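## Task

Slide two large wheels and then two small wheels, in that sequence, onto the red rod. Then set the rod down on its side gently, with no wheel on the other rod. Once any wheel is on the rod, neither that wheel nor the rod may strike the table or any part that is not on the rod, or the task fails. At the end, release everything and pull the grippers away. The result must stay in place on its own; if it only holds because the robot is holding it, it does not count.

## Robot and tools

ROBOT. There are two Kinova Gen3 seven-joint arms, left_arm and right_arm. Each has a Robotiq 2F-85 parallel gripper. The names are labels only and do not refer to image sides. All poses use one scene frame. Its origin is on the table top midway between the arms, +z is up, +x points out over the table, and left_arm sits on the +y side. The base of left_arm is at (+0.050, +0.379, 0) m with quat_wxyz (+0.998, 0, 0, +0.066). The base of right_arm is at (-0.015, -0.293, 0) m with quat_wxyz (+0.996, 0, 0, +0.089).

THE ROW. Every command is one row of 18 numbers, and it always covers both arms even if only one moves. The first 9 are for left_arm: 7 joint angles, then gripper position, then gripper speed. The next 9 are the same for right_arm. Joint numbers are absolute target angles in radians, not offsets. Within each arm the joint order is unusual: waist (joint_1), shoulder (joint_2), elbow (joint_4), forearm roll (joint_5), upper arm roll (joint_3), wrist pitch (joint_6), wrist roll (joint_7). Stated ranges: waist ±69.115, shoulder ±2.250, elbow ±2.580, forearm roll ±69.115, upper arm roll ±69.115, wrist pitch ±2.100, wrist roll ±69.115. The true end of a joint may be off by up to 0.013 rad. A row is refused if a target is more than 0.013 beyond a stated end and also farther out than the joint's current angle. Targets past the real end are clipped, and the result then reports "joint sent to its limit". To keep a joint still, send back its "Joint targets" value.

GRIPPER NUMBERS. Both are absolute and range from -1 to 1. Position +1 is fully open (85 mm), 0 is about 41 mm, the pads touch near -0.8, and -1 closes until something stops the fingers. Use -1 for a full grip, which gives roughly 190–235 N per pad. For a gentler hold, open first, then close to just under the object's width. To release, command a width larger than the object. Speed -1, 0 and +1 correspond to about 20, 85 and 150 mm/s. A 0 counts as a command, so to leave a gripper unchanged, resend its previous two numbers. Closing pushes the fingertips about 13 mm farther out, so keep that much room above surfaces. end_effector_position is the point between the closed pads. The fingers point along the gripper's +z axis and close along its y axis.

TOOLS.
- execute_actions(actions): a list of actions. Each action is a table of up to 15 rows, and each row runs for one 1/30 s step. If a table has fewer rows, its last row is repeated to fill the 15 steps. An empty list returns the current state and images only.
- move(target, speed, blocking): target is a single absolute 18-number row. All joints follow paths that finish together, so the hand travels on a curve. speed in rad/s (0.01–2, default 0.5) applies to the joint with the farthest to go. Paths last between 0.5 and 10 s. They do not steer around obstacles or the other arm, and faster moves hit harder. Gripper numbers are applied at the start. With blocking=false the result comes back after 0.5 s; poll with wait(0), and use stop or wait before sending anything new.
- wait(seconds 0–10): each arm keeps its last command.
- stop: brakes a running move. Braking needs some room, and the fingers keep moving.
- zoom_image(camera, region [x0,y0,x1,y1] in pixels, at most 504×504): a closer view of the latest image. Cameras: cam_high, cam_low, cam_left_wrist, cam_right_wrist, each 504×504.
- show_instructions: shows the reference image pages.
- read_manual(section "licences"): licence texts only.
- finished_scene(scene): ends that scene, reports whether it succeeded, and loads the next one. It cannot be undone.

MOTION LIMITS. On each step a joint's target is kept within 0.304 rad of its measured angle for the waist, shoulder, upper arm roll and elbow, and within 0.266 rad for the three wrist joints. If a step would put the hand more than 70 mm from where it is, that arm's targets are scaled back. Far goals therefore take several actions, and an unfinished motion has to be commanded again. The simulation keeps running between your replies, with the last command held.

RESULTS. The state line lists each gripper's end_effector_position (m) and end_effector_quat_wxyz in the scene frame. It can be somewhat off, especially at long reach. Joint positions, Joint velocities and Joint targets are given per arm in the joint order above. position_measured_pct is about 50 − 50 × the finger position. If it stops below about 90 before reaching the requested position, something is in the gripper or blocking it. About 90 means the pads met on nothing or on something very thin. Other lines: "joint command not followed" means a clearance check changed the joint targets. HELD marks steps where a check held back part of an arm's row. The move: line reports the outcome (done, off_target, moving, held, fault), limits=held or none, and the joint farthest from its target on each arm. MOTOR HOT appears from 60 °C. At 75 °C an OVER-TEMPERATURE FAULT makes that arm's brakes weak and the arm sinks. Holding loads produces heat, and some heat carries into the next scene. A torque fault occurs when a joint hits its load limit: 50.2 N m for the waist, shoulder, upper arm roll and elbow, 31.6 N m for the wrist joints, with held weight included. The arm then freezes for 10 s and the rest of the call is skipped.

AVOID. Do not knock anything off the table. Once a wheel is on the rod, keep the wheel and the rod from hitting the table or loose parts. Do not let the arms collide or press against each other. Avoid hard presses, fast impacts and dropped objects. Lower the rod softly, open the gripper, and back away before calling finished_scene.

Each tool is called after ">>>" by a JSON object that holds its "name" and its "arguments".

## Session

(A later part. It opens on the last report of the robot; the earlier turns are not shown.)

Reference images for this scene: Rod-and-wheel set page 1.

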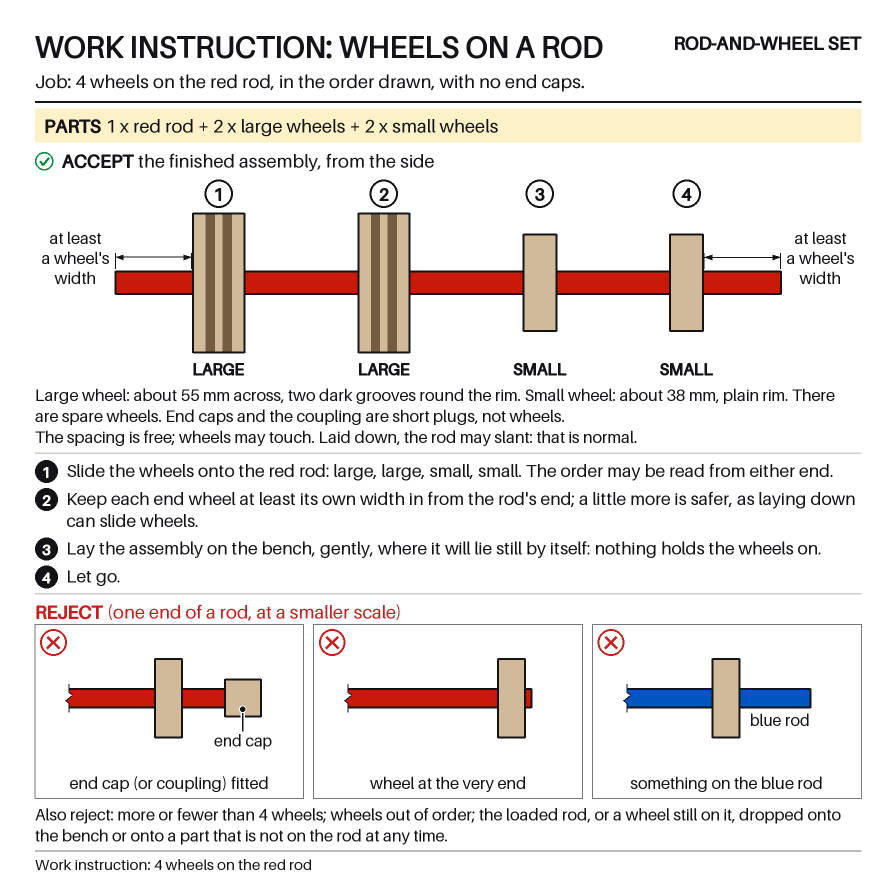

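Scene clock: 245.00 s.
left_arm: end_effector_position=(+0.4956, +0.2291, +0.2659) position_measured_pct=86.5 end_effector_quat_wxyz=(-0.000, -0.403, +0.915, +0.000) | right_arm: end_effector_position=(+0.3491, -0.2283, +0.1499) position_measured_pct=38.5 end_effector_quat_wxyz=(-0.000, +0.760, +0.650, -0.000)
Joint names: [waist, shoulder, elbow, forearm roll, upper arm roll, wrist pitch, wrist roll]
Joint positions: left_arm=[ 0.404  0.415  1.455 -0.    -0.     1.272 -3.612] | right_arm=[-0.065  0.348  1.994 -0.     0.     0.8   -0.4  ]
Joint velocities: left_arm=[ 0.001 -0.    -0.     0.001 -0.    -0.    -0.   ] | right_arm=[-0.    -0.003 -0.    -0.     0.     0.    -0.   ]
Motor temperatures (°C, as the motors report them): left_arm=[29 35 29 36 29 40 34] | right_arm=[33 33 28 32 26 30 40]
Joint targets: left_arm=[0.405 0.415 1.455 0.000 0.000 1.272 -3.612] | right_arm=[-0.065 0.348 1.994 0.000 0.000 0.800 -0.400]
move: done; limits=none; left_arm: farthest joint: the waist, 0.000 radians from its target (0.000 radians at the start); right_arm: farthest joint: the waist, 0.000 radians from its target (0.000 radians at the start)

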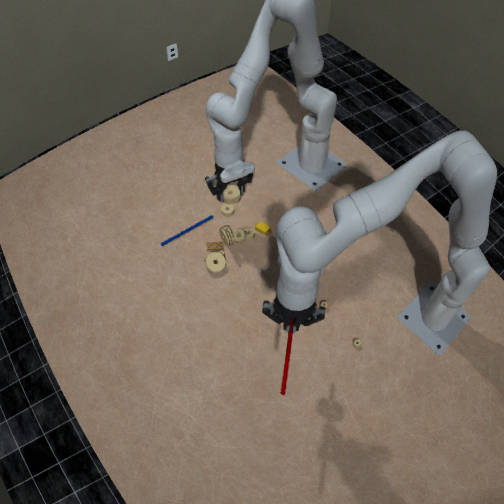

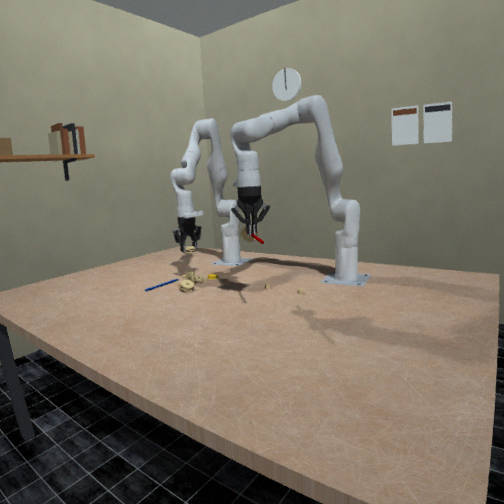

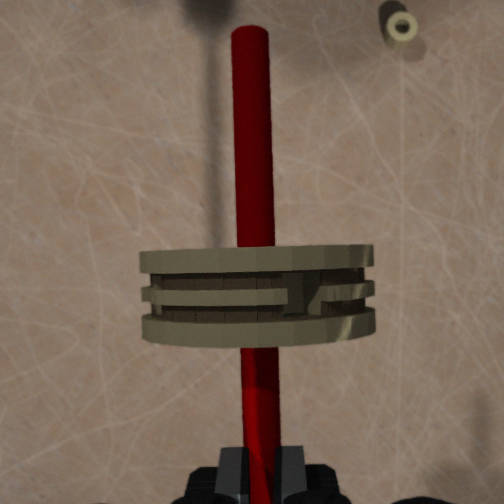

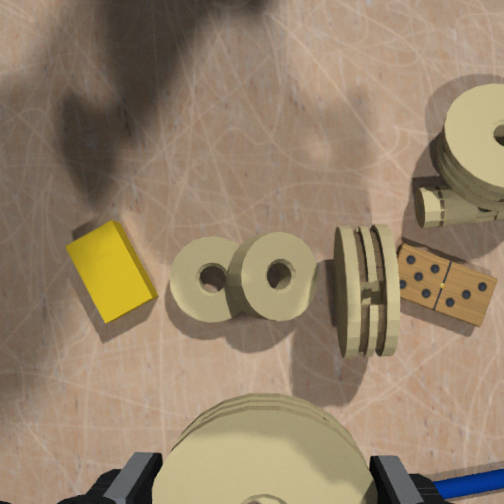

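>>> {"name": "move", "arguments": {"target": [0.4045,0.4146,1.4552,0,0,1.2718,-3.6116,-1,-0.7, -0.6565,0.8635,2.5066,0,0,-1.7993,0,-1,-0.5], "speed": 1.0}}

>>> {"name": "move", "arguments": {"target": [0.4045,0.4146,1.4552,0,0,1.2718,-3.6116,-1,-0.7, -0.6565,0.842,2.3897,0,0,-1.6609,0,-1,-0.5], "speed": 0.2}}

>>> {"name": "zoom_image", "arguments": {"camera": "cam_right_wrist", "region": [200,424,340,504]}}

>>> {"name": "zoom_image", "arguments": {"camera": "cam_left_wrist", "region": [100,0,400,120]}}

Scene clock: 251.83 s.
left_arm: end_effector_position=(+0.4956, +0.2291, +0.2659) position_measured_pct=86.5 end_effector_quat_wxyz=(-0.000, -0.403, +0.915, +0.000) | right_arm: end_effector_position=(+0.3792, +0.1052, +0.2522) position_measured_pct=38.5 end_effector_quat_wxyz=(+0.254, +0.254, +0.660, +0.660)
Joint names: [waist, shoulder, elbow, forearm roll, upper arm roll, wrist pitch, wrist roll]
Joint positions: left_arm=[ 0.404  0.415  1.455 -0.    -0.     1.272 -3.612] | right_arm=[-0.656  0.863  2.507  0.    -0.    -1.799 -0.   ]
Joint velocities: left_arm=[-0.    -0.001  0.    -0.     0.     0.    -0.001] | right_arm=[-0.003  0.003  0.001 -0.     0.    -0.     0.   ]
Motor temperatures (°C, as the motors report them): left_arm=[29 35 29 36 29 40 34] | right_arm=[33 33 28 32 26 30 40]
Joint targets: left_arm=[0.405 0.415 1.455 0.000 0.000 1.272 -3.612] | right_arm=[-0.656 0.864 2.507 0.000 0.000 -1.799 -0.000]
move: done; limits=none; left_arm: farthest joint: the waist, 0.000 radians from its target (0.000 radians at the start); right_arm: farthest joint: the waist, 0.000 radians from its target (0.592 radians at the start)

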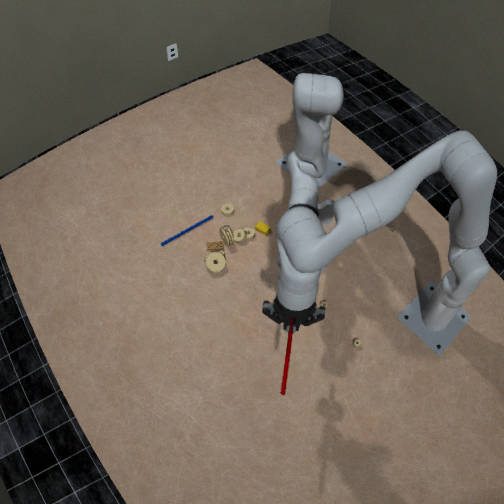

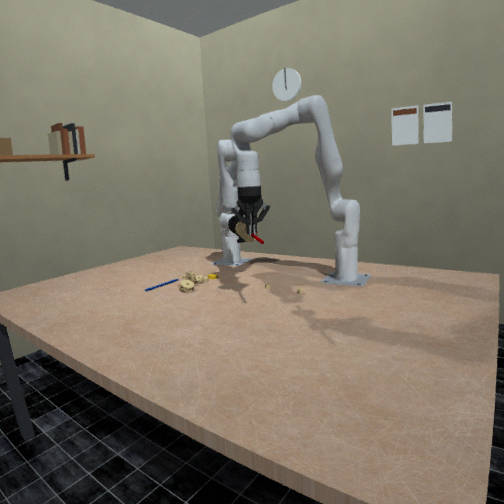

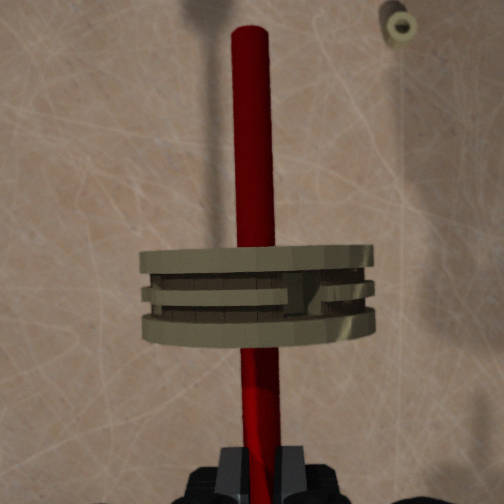

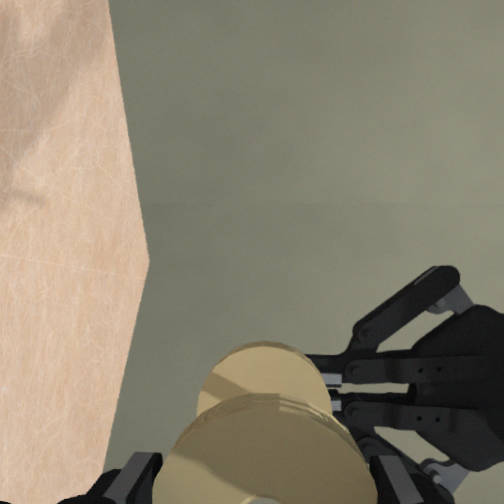

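Scene clock: 252.87 s.
left_arm: end_effector_position=(+0.4956, +0.2291, +0.2659) position_measured_pct=86.5 end_effector_quat_wxyz=(-0.000, -0.403, +0.915, +0.000) | right_arm: end_effector_position=(+0.4039, +0.1327, +0.2519) position_measured_pct=38.5 end_effector_quat_wxyz=(+0.254, +0.254, +0.660, +0.660)
Joint names: [waist, shoulder, elbow, forearm roll, upper arm roll, wrist pitch, wrist roll]
Joint positions: left_arm=[ 0.404  0.415  1.455 -0.    -0.     1.272 -3.612] | right_arm=[-0.657  0.842  2.39  -0.     0.    -1.661 -0.   ]
Joint velocities: left_arm=[ 0.    -0.    -0.     0.001 -0.     0.     0.   ] | right_arm=[-0.    -0.001 -0.001  0.    -0.     0.    -0.   ]
Motor temperatures (°C, as the motors report them): left_arm=[29 35 29 36 29 40 34] | right_arm=[33 33 28 32 26 30 40]
Joint targets: left_arm=[0.405 0.415 1.455 0.000 0.000 1.272 -3.612] | right_arm=[-0.656 0.842 2.390 0.000 0.000 -1.661 0.000]
move: done; limits=none; left_arm: farthest joint: the waist, 0.000 radians from its target (0.000 radians at the start); right_arm: farthest joint: the waist, 0.000 radians from its target (0.000 radians at the start)

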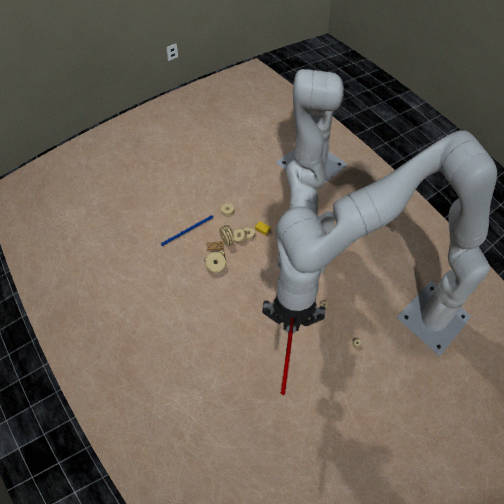

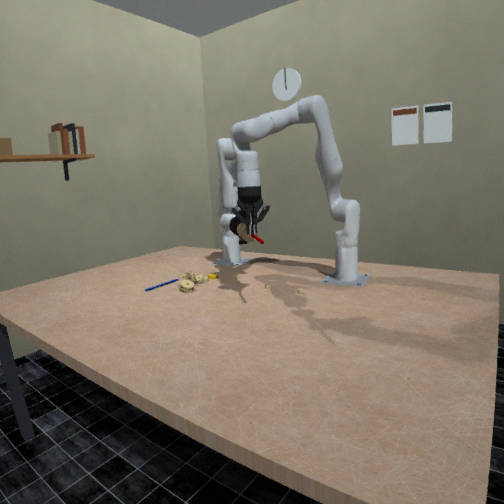

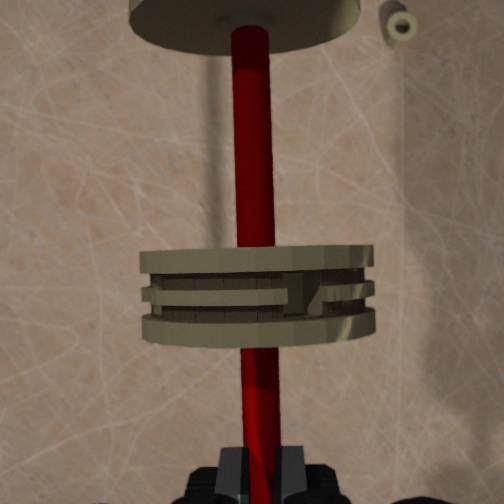

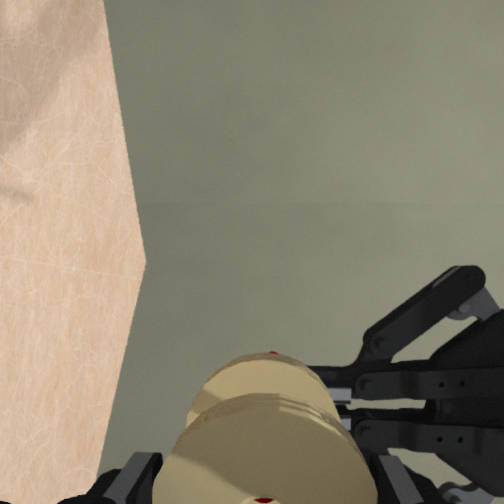

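Region (200, 424, 340, 504) of cam_right_wrist's 504x504 image, scaled by 3.600; it fills the top 288 rows of this view, and the rest is white.

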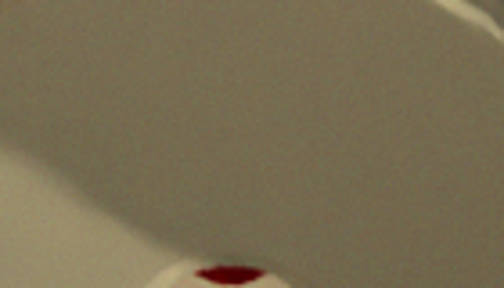

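Region (100, 0, 400, 120) of cam_left_wrist's 504x504 image, scaled by 1.680; it fills the top 202 rows of this view, and the rest is white.

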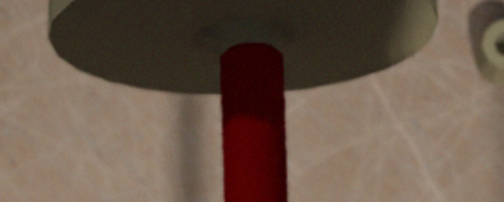

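>>> {"name": "move", "arguments": {"target": [0.4045,0.4146,1.4552,0,0,1.2718,-3.6116,-1,-0.7, -0.6595,0.842,2.3897,0,0,-1.6609,0,-1,-0.5], "speed": 0.03}}

>>> {"name": "move", "arguments": {"target": [0.4045,0.4146,1.4552,0,0,1.2718,-3.6116,-1,-0.7, -0.6595,0.8394,2.3644,0,0,-1.6330,0,-1,-0.5], "speed": 0.03}}

Scene clock: 256.03 s.
left_arm: end_effector_position=(+0.4956, +0.2291, +0.2659) position_measured_pct=86.5 end_effector_quat_wxyz=(-0.000, -0.403, +0.915, +0.000) | right_arm: end_effector_position=(+0.4027, +0.1340, +0.2519) position_measured_pct=38.5 end_effector_quat_wxyz=(+0.253, +0.253, +0.660, +0.660)
Joint names: [waist, shoulder, elbow, forearm roll, upper arm roll, wrist pitch, wrist roll]
Joint positions: left_arm=[ 0.404  0.415  1.455 -0.    -0.     1.272 -3.612] | right_arm=[-0.659  0.842  2.39   0.    -0.    -1.661  0.   ]
Joint velocities: left_arm=[ 0.001  0.001 -0.     0.    -0.    -0.     0.   ] | right_arm=[-0.     0.     0.001 -0.     0.     0.    -0.   ]
Motor temperatures (°C, as the motors report them): left_arm=[29 35 29 36 29 40 34] | right_arm=[33 33 28 32 26 30 40]
Joint targets: left_arm=[0.405 0.415 1.455 0.000 0.000 1.272 -3.612] | right_arm=[-0.660 0.842 2.390 0.000 0.000 -1.661 0.000]
move: done; limits=none; left_arm: farthest joint: the waist, 0.000 radians from its target (0.000 radians at the start); right_arm: farthest joint: the waist, 0.000 radians from its target (0.003 radians at the start)

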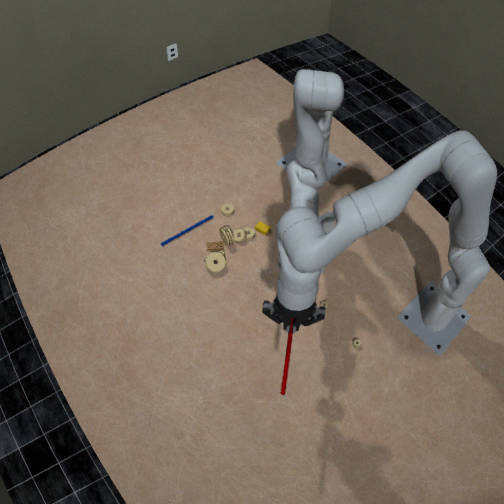

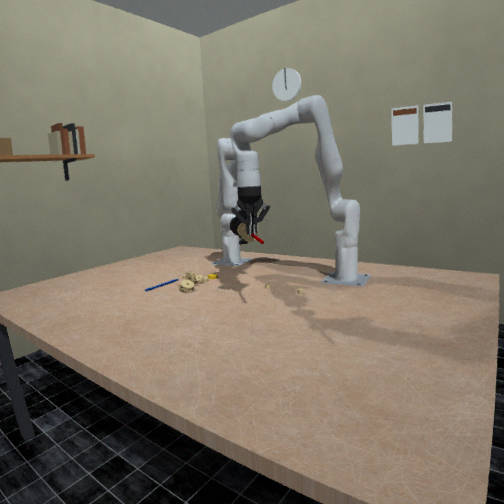

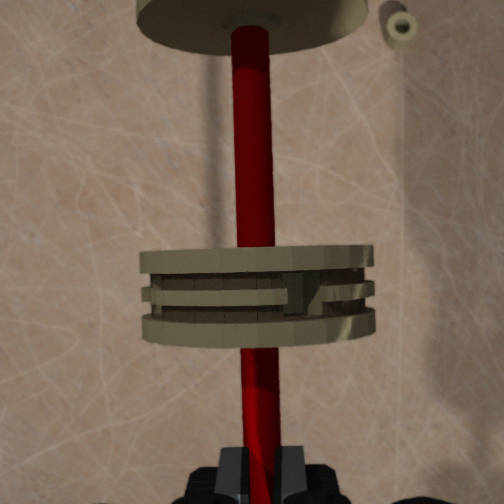

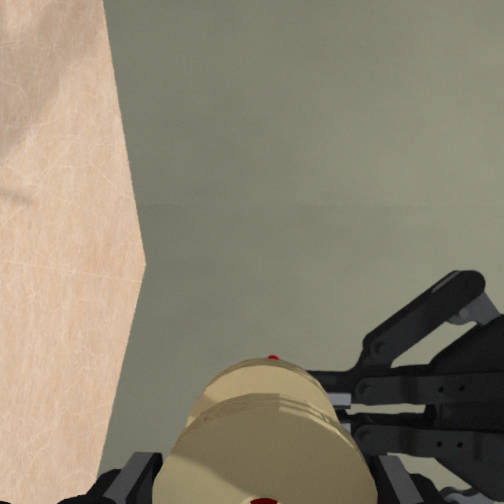

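Scene clock: 257.20 s.
left_arm: end_effector_position=(+0.4956, +0.2291, +0.2659) position_measured_pct=86.5 end_effector_quat_wxyz=(-0.000, -0.403, +0.915, +0.000) | right_arm: end_effector_position=(+0.4080, +0.1399, +0.2521) position_measured_pct=38.5 end_effector_quat_wxyz=(+0.253, +0.253, +0.660, +0.660)
Joint names: [waist, shoulder, elbow, forearm roll, upper arm roll, wrist pitch, wrist roll]
Joint positions: left_arm=[ 0.405  0.415  1.455 -0.    -0.     1.272 -3.612] | right_arm=[-0.66   0.839  2.364 -0.    -0.    -1.633 -0.   ]
Joint velocities: left_arm=[-0.     0.    -0.001 -0.001 -0.     0.     0.001] | right_arm=[-0.    -0.    -0.001 -0.001  0.     0.     0.   ]
Motor temperatures (°C, as the motors report them): left_arm=[29 35 29 36 29 40 34] | right_arm=[33 33 28 32 26 30 40]
Joint targets: left_arm=[0.405 0.415 1.455 0.000 0.000 1.272 -3.612] | right_arm=[-0.660 0.839 2.364 0.000 0.000 -1.633 0.000]
move: done; limits=none; left_arm: farthest joint: the waist, 0.000 radians from its target (0.000 radians at the start); right_arm: farthest joint: the waist, 0.000 radians from its target (0.000 radians at the start)

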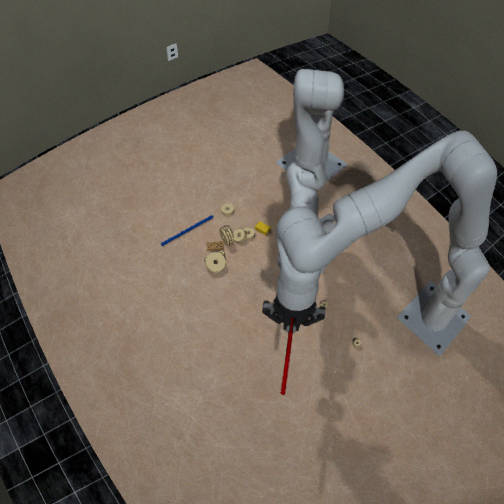

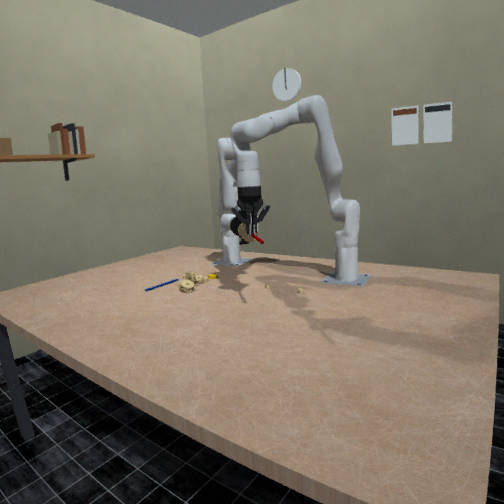

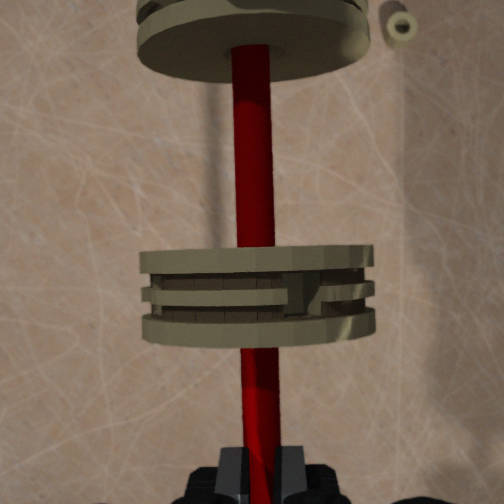

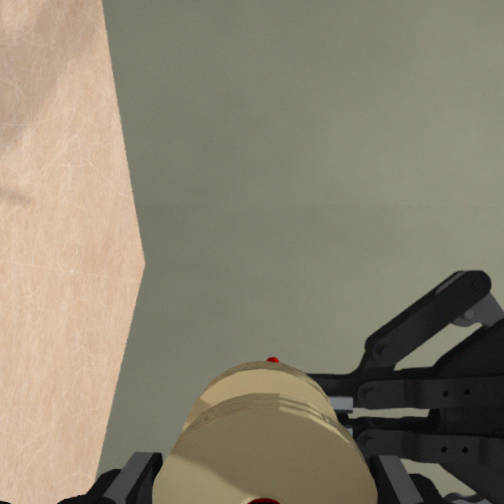

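>>> {"name": "move", "arguments": {"target": [0.4045,0.4146,1.4552,0,0,1.2718,-3.6116,-1,-0.7, -0.6595,0.8381,2.2977,0,0,-1.565,0,-1,-0.5], "speed": 0.06}}

>>> {"name": "move", "arguments": {"target": [0.4045,0.4146,1.4552,0,0,1.2718,-3.6116,-1,-0.7, -0.6587,0.8409,2.2210,0,0,-1.4911,0,-1,-0.5], "speed": 0.07}}

>>> {"name": "move", "arguments": {"target": [0.4045,0.4146,1.4552,0,0,1.2718,-3.6116,-1,-0.7, -0.6583,0.8462,2.1724,0,0,-1.4478,0,-1,-0.5], "speed": 0.04}}

Scene clock: 261.60 s.
left_arm: end_effector_position=(+0.4956, +0.2291, +0.2659) position_measured_pct=86.5 end_effector_quat_wxyz=(-0.000, -0.403, +0.915, +0.000) | right_arm: end_effector_position=(+0.4221, +0.1555, +0.2519) position_measured_pct=38.5 end_effector_quat_wxyz=(+0.253, +0.253, +0.660, +0.660)
Joint names: [waist, shoulder, elbow, forearm roll, upper arm roll, wrist pitch, wrist roll]
Joint positions: left_arm=[ 0.404  0.415  1.455 -0.    -0.     1.272 -3.612] | right_arm=[-0.66   0.838  2.298 -0.    -0.    -1.565 -0.   ]
Joint velocities: left_arm=[-0.     0.001  0.     0.     0.     0.    -0.   ] | right_arm=[ 0.    -0.    -0.002  0.     0.     0.    -0.   ]
Motor temperatures (°C, as the motors report them): left_arm=[29 35 29 36 29 40 34] | right_arm=[33 33 28 32 26 30 40]
Joint targets: left_arm=[0.405 0.415 1.455 0.000 0.000 1.272 -3.612] | right_arm=[-0.660 0.838 2.298 0.000 0.000 -1.565 0.000]
move: done; limits=none; left_arm: farthest joint: the waist, 0.000 radians from its target (0.000 radians at the start); right_arm: farthest joint: the waist, 0.000 radians from its target (0.000 radians at the start)

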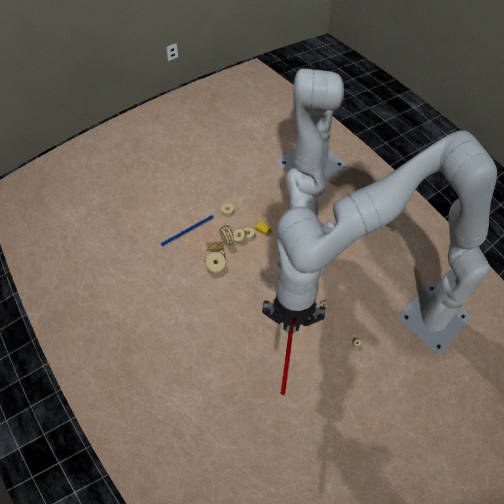

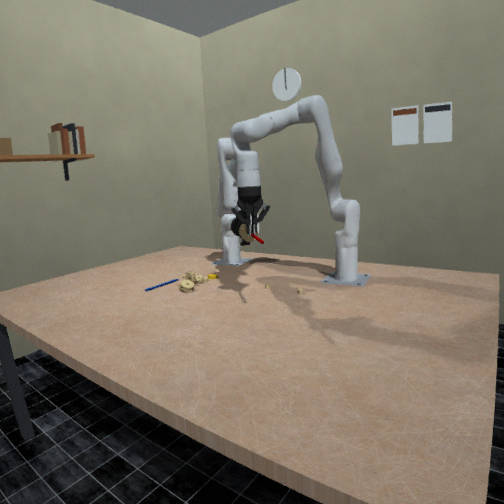

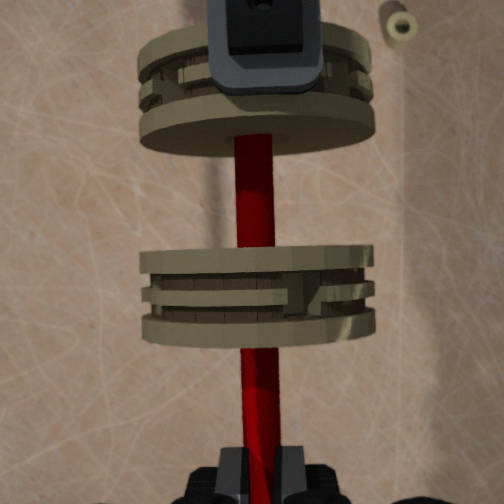

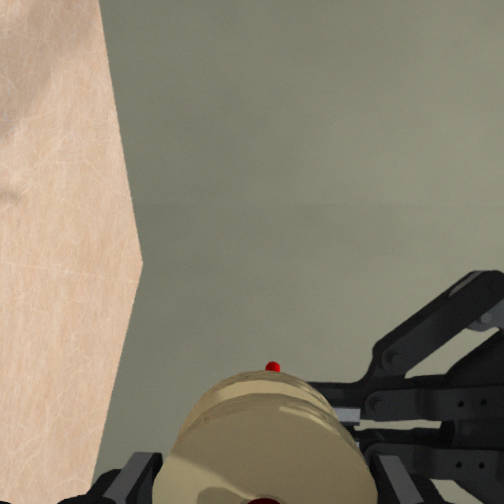

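Scene clock: 263.00 s.
left_arm: end_effector_position=(+0.4956, +0.2291, +0.2659) position_measured_pct=86.5 end_effector_quat_wxyz=(-0.000, -0.403, +0.915, +0.000) | right_arm: end_effector_position=(+0.4385, +0.1730, +0.2520) position_measured_pct=38.5 end_effector_quat_wxyz=(+0.254, +0.254, +0.660, +0.660)
Joint names: [waist, shoulder, elbow, forearm roll, upper arm roll, wrist pitch, wrist roll]
Joint positions: left_arm=[ 0.405  0.415  1.455 -0.    -0.     1.272 -3.612] | right_arm=[-0.659  0.841  2.221 -0.     0.    -1.491 -0.   ]
Joint velocities: left_arm=[ 0.    -0.     0.001  0.001 -0.001  0.001 -0.001] | right_arm=[-0.  0. -0.  0. -0.  0.  0.]
Motor temperatures (°C, as the motors report them): left_arm=[29 35 29 36 29 40 34] | right_arm=[33 33 28 32 26 30 40]
Joint targets: left_arm=[0.405 0.415 1.455 0.000 0.000 1.272 -3.612] | right_arm=[-0.659 0.841 2.221 0.000 0.000 -1.491 0.000]
move: done; limits=none; left_arm: farthest joint: the waist, 0.000 radians from its target (0.000 radians at the start); right_arm: farthest joint: the waist, 0.000 radians from its target (0.001 radians at the start)

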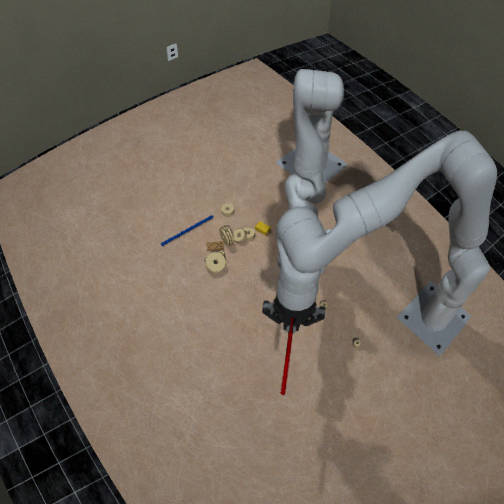

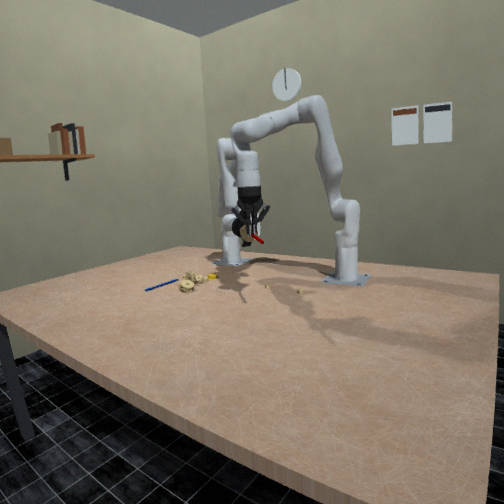

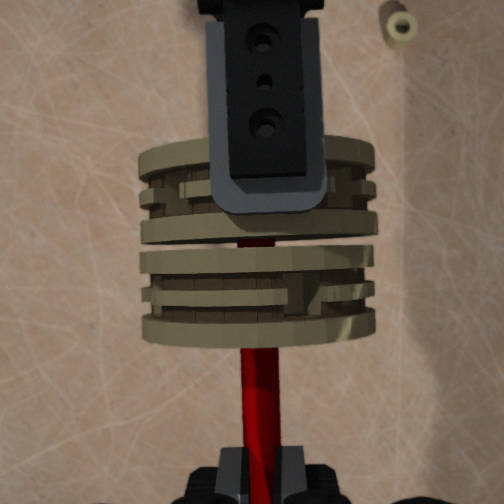

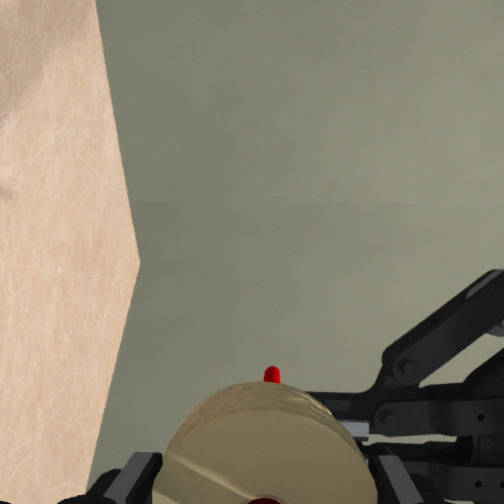

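Scene clock: 264.47 s.
left_arm: end_effector_position=(+0.4956, +0.2291, +0.2659) position_measured_pct=86.5 end_effector_quat_wxyz=(-0.000, -0.403, +0.915, +0.000) | right_arm: end_effector_position=(+0.4487, +0.1840, +0.2517) position_measured_pct=38.5 end_effector_quat_wxyz=(+0.254, +0.254, +0.660, +0.660)
Joint names: [waist, shoulder, elbow, forearm roll, upper arm roll, wrist pitch, wrist roll]
Joint positions: left_arm=[ 0.404  0.415  1.455 -0.    -0.     1.272 -3.612] | right_arm=[-0.658  0.846  2.172 -0.    -0.    -1.448  0.   ]
Joint velocities: left_arm=[-0.001 -0.001  0.    -0.001  0.     0.     0.   ] | right_arm=[-0.     0.    -0.002 -0.001 -0.     0.    -0.   ]
Motor temperatures (°C, as the motors report them): left_arm=[29 35 29 36 29 40 34] | right_arm=[33 33 28 32 26 30 40]
Joint targets: left_arm=[0.405 0.415 1.455 0.000 0.000 1.272 -3.612] | right_arm=[-0.658 0.846 2.172 0.000 0.000 -1.448 0.000]
move: done; limits=none; left_arm: farthest joint: the waist, 0.000 radians from its target (0.000 radians at the start); right_arm: farthest joint: the waist, 0.000 radians from its target (0.000 radians at the start)

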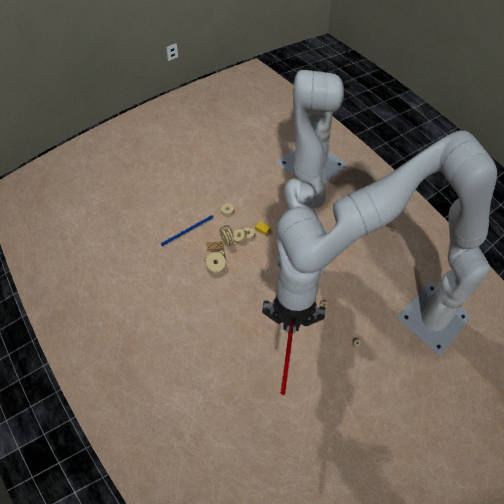

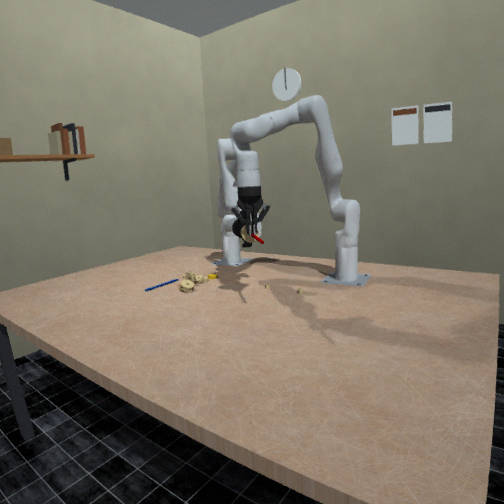

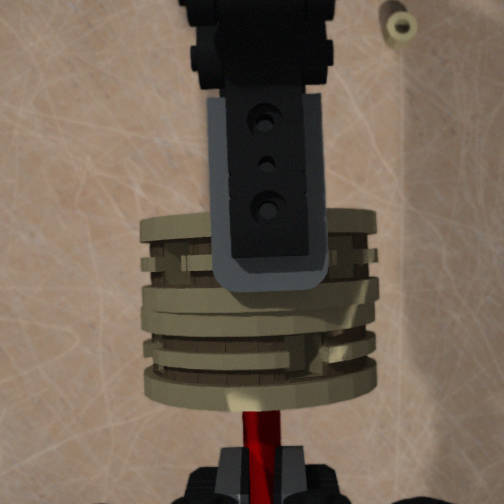

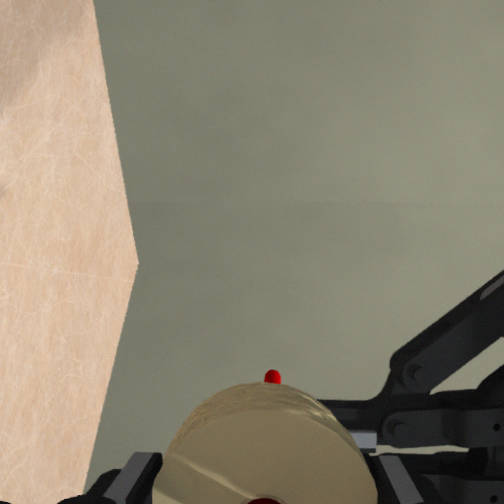

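>>> {"name": "execute_actions", "arguments": {"actions": [[[0.4045,0.4146,1.4552,0,0,1.2718,-3.6116,-1,-0.7, -0.6583,0.8462,2.1724,0,0,-1.4478,0,0.6,-0.6]],[[0.4045,0.4146,1.4552,0,0,1.2718,-3.6116,-1,-0.7, -0.6583,0.8462,2.1724,0,0,-1.4478,0,0.6,-0.6]]]}}

>>> {"name": "move", "arguments": {"target": [0.4045,0.4146,1.4552,0,0,1.2718,-3.6116,-1,-0.7, -0.6583,0.8381,2.2977,0,0,-1.565,0,0.6,-0.6], "speed": 0.2}}

>>> {"name": "move", "arguments": {"target": [0.4045,0.4146,1.4552,0,0,1.2718,-3.6116,-1,-0.7, -0.6583,0.8635,2.5066,0,0,-1.7993,0,0.6,-0.6], "speed": 0.4}}

Scene clock: 269.20 s.
left_arm: end_effector_position=(+0.4955, +0.2291, +0.2658) position_measured_pct=86.5 end_effector_quat_wxyz=(-0.000, -0.403, +0.915, +0.000) | right_arm: end_effector_position=(+0.4487, +0.1840, +0.2517) position_measured_pct=19.8 end_effector_quat_wxyz=(+0.254, +0.254, +0.660, +0.660)
Joint names: [waist, shoulder, elbow, forearm roll, upper arm roll, wrist pitch, wrist roll]
Joint positions: left_arm=[ 0.405  0.415  1.455 -0.    -0.     1.272 -3.612] | right_arm=[-0.658  0.846  2.172 -0.     0.    -1.448 -0.   ]
Joint velocities: left_arm=[ 0.001 -0.     0.     0.002 -0.     0.001 -0.   ] | right_arm=[ 0.  0.  0.  0. -0.  0.  0.]
Motor temperatures (°C, as the motors report them): left_arm=[29 35 29 36 29 40 34] | right_arm=[33 33 28 32 26 30 40]
Joint targets: left_arm=[0.405 0.415 1.455 0.000 0.000 1.272 -3.612] | right_arm=[-0.658 0.846 2.172 0.000 0.000 -1.448 0.000]
Step readings (joint positions; steps 1 to 15: 1st action; 16 to 30: 2nd action):
0: left_arm=[0.404 0.415 1.455 -0.000 -0.000 1.272 -3.612] | right_arm=[-0.658 0.846 2.172 -0.000 0.000 -1.448 0.000]
1: left_arm=[0.404 0.415 1.455 -0.000 -0.000 1.272 -3.612] | right_arm=[-0.658 0.846 2.172 -0.000 0.000 -1.448 0.000]
2: left_arm=[0.404 0.415 1.455 -0.000 -0.000 1.272 -3.612] | right_arm=[-0.658 0.846 2.172 -0.000 0.000 -1.448 0.000]
4: left_arm=[0.404 0.415 1.455 -0.000 -0.000 1.272 -3.612] | right_arm=[-0.658 0.846 2.172 -0.000 0.000 -1.448 0.000]
8: left_arm=[0.404 0.415 1.455 -0.000 -0.000 1.272 -3.612] | right_arm=[-0.658 0.846 2.172 -0.000 0.000 -1.448 0.000]
15: left_arm=[0.404 0.415 1.455 -0.000 -0.000 1.272 -3.612] | right_arm=[-0.658 0.846 2.172 0.000 0.000 -1.448 -0.000]
16: left_arm=[0.404 0.415 1.455 -0.000 -0.000 1.272 -3.612] | right_arm=[-0.658 0.846 2.172 -0.000 0.000 -1.448 0.000]
17: left_arm=[0.404 0.415 1.455 -0.000 -0.000 1.272 -3.612] | right_arm=[-0.658 0.846 2.172 -0.000 0.000 -1.448 0.000]
19: left_arm=[0.404 0.415 1.455 -0.000 -0.000 1.272 -3.612] | right_arm=[-0.658 0.846 2.172 -0.000 0.000 -1.448 -0.000]
23: left_arm=[0.404 0.415 1.455 -0.000 -0.000 1.272 -3.612] | right_arm=[-0.658 0.846 2.172 -0.000 0.000 -1.448 -0.000]
30: Joint positions above

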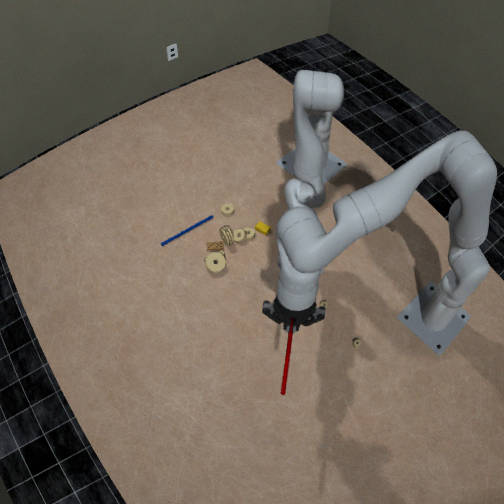

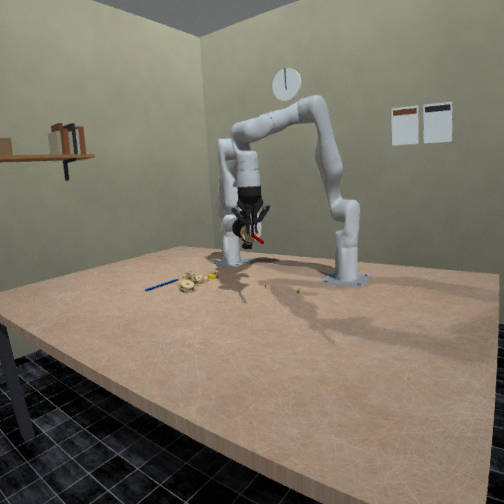

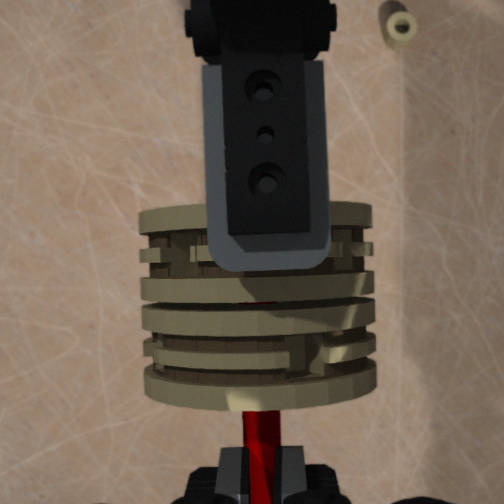

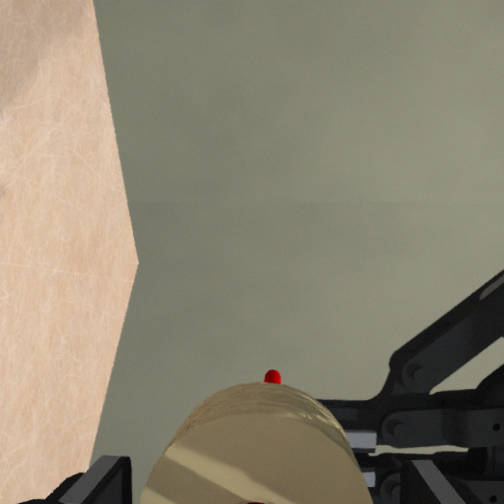

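Scene clock: 270.17 s.
left_arm: end_effector_position=(+0.4955, +0.2291, +0.2658) position_measured_pct=86.5 end_effector_quat_wxyz=(-0.000, -0.403, +0.915, +0.000) | right_arm: end_effector_position=(+0.4226, +0.1550, +0.2519) position_measured_pct=19.8 end_effector_quat_wxyz=(+0.254, +0.254, +0.660, +0.660)
Joint names: [waist, shoulder, elbow, forearm roll, upper arm roll, wrist pitch, wrist roll]
Joint positions: left_arm=[ 0.405  0.415  1.455 -0.    -0.     1.272 -3.612] | right_arm=[-0.658  0.838  2.298  0.     0.    -1.565 -0.   ]
Joint velocities: left_arm=[-0.001 -0.    -0.     0.    -0.     0.001 -0.001] | right_arm=[-0.    -0.     0.001 -0.    -0.    -0.    -0.   ]
Motor temperatures (°C, as the motors report them): left_arm=[29 35 29 36 29 40 34] | right_arm=[33 33 28 32 26 30 40]
Joint targets: left_arm=[0.405 0.415 1.455 0.000 0.000 1.272 -3.612] | right_arm=[-0.658 0.838 2.298 0.000 0.000 -1.565 0.000]
move: done; limits=none; left_arm: farthest joint: the waist, 0.000 radians from its target (0.000 radians at the start); right_arm: farthest joint: the waist, 0.000 radians from its target (0.000 radians at the start)

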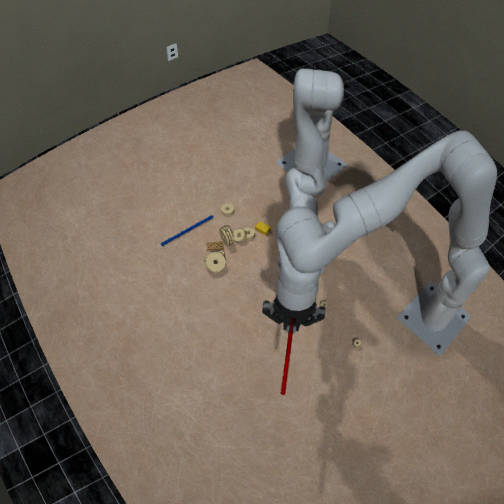

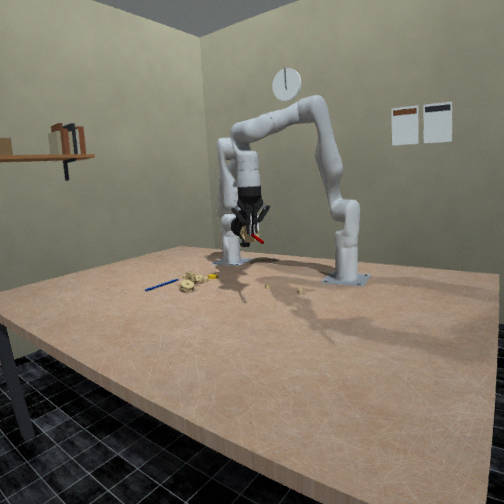

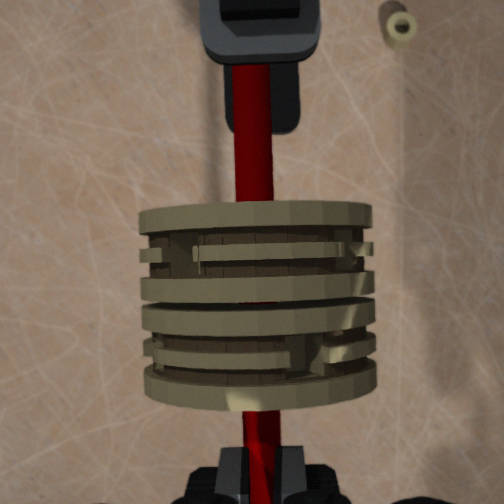

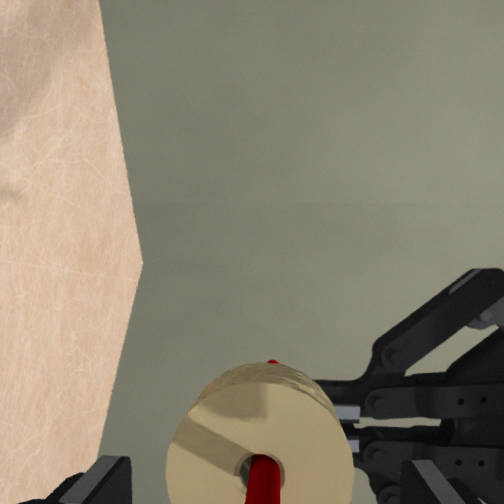

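Scene clock: 271.17 s.
left_arm: end_effector_position=(+0.4955, +0.2291, +0.2658) position_measured_pct=86.5 end_effector_quat_wxyz=(-0.000, -0.403, +0.915, +0.000) | right_arm: end_effector_position=(+0.3784, +0.1060, +0.2521) position_measured_pct=19.8 end_effector_quat_wxyz=(+0.254, +0.254, +0.660, +0.660)
Joint names: [waist, shoulder, elbow, forearm roll, upper arm roll, wrist pitch, wrist roll]
Joint positions: left_arm=[ 0.404  0.415  1.455 -0.    -0.     1.272 -3.612] | right_arm=[-0.658  0.863  2.507  0.    -0.    -1.799  0.   ]
Joint velocities: left_arm=[ 0.001 -0.     0.     0.001  0.    -0.    -0.   ] | right_arm=[ 0.     0.001  0.001  0.     0.    -0.    -0.   ]
Motor temperatures (°C, as the motors report them): left_arm=[29 35 29 36 29 40 34] | right_arm=[33 33 28 32 26 30 40]
Joint targets: left_arm=[0.405 0.415 1.455 0.000 0.000 1.272 -3.612] | right_arm=[-0.658 0.864 2.507 0.000 0.000 -1.799 0.000]
move: done; limits=none; left_arm: farthest joint: the waist, 0.000 radians from its target (0.000 radians at the start); right_arm: farthest joint: the waist, 0.000 radians from its target (0.000 radians at the start)

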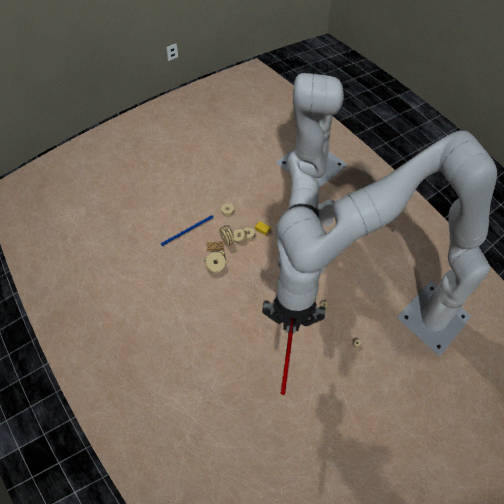

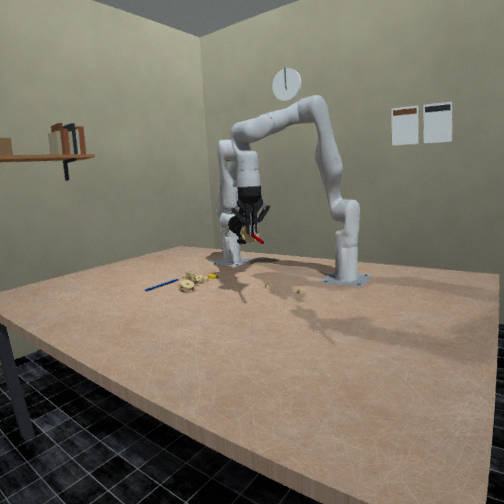

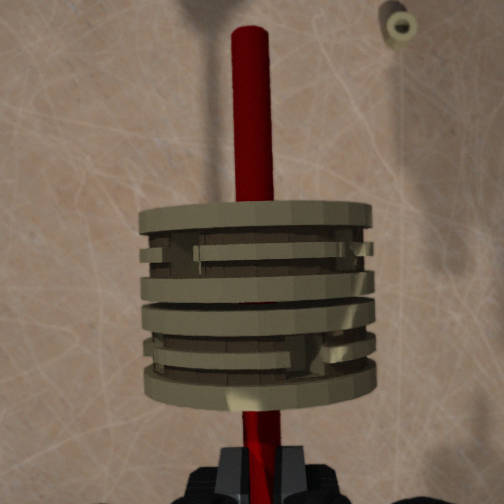

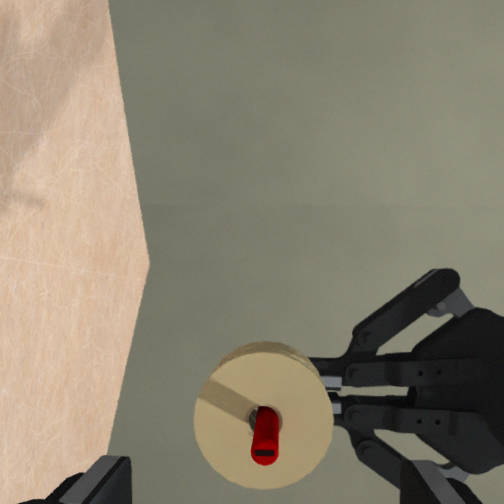

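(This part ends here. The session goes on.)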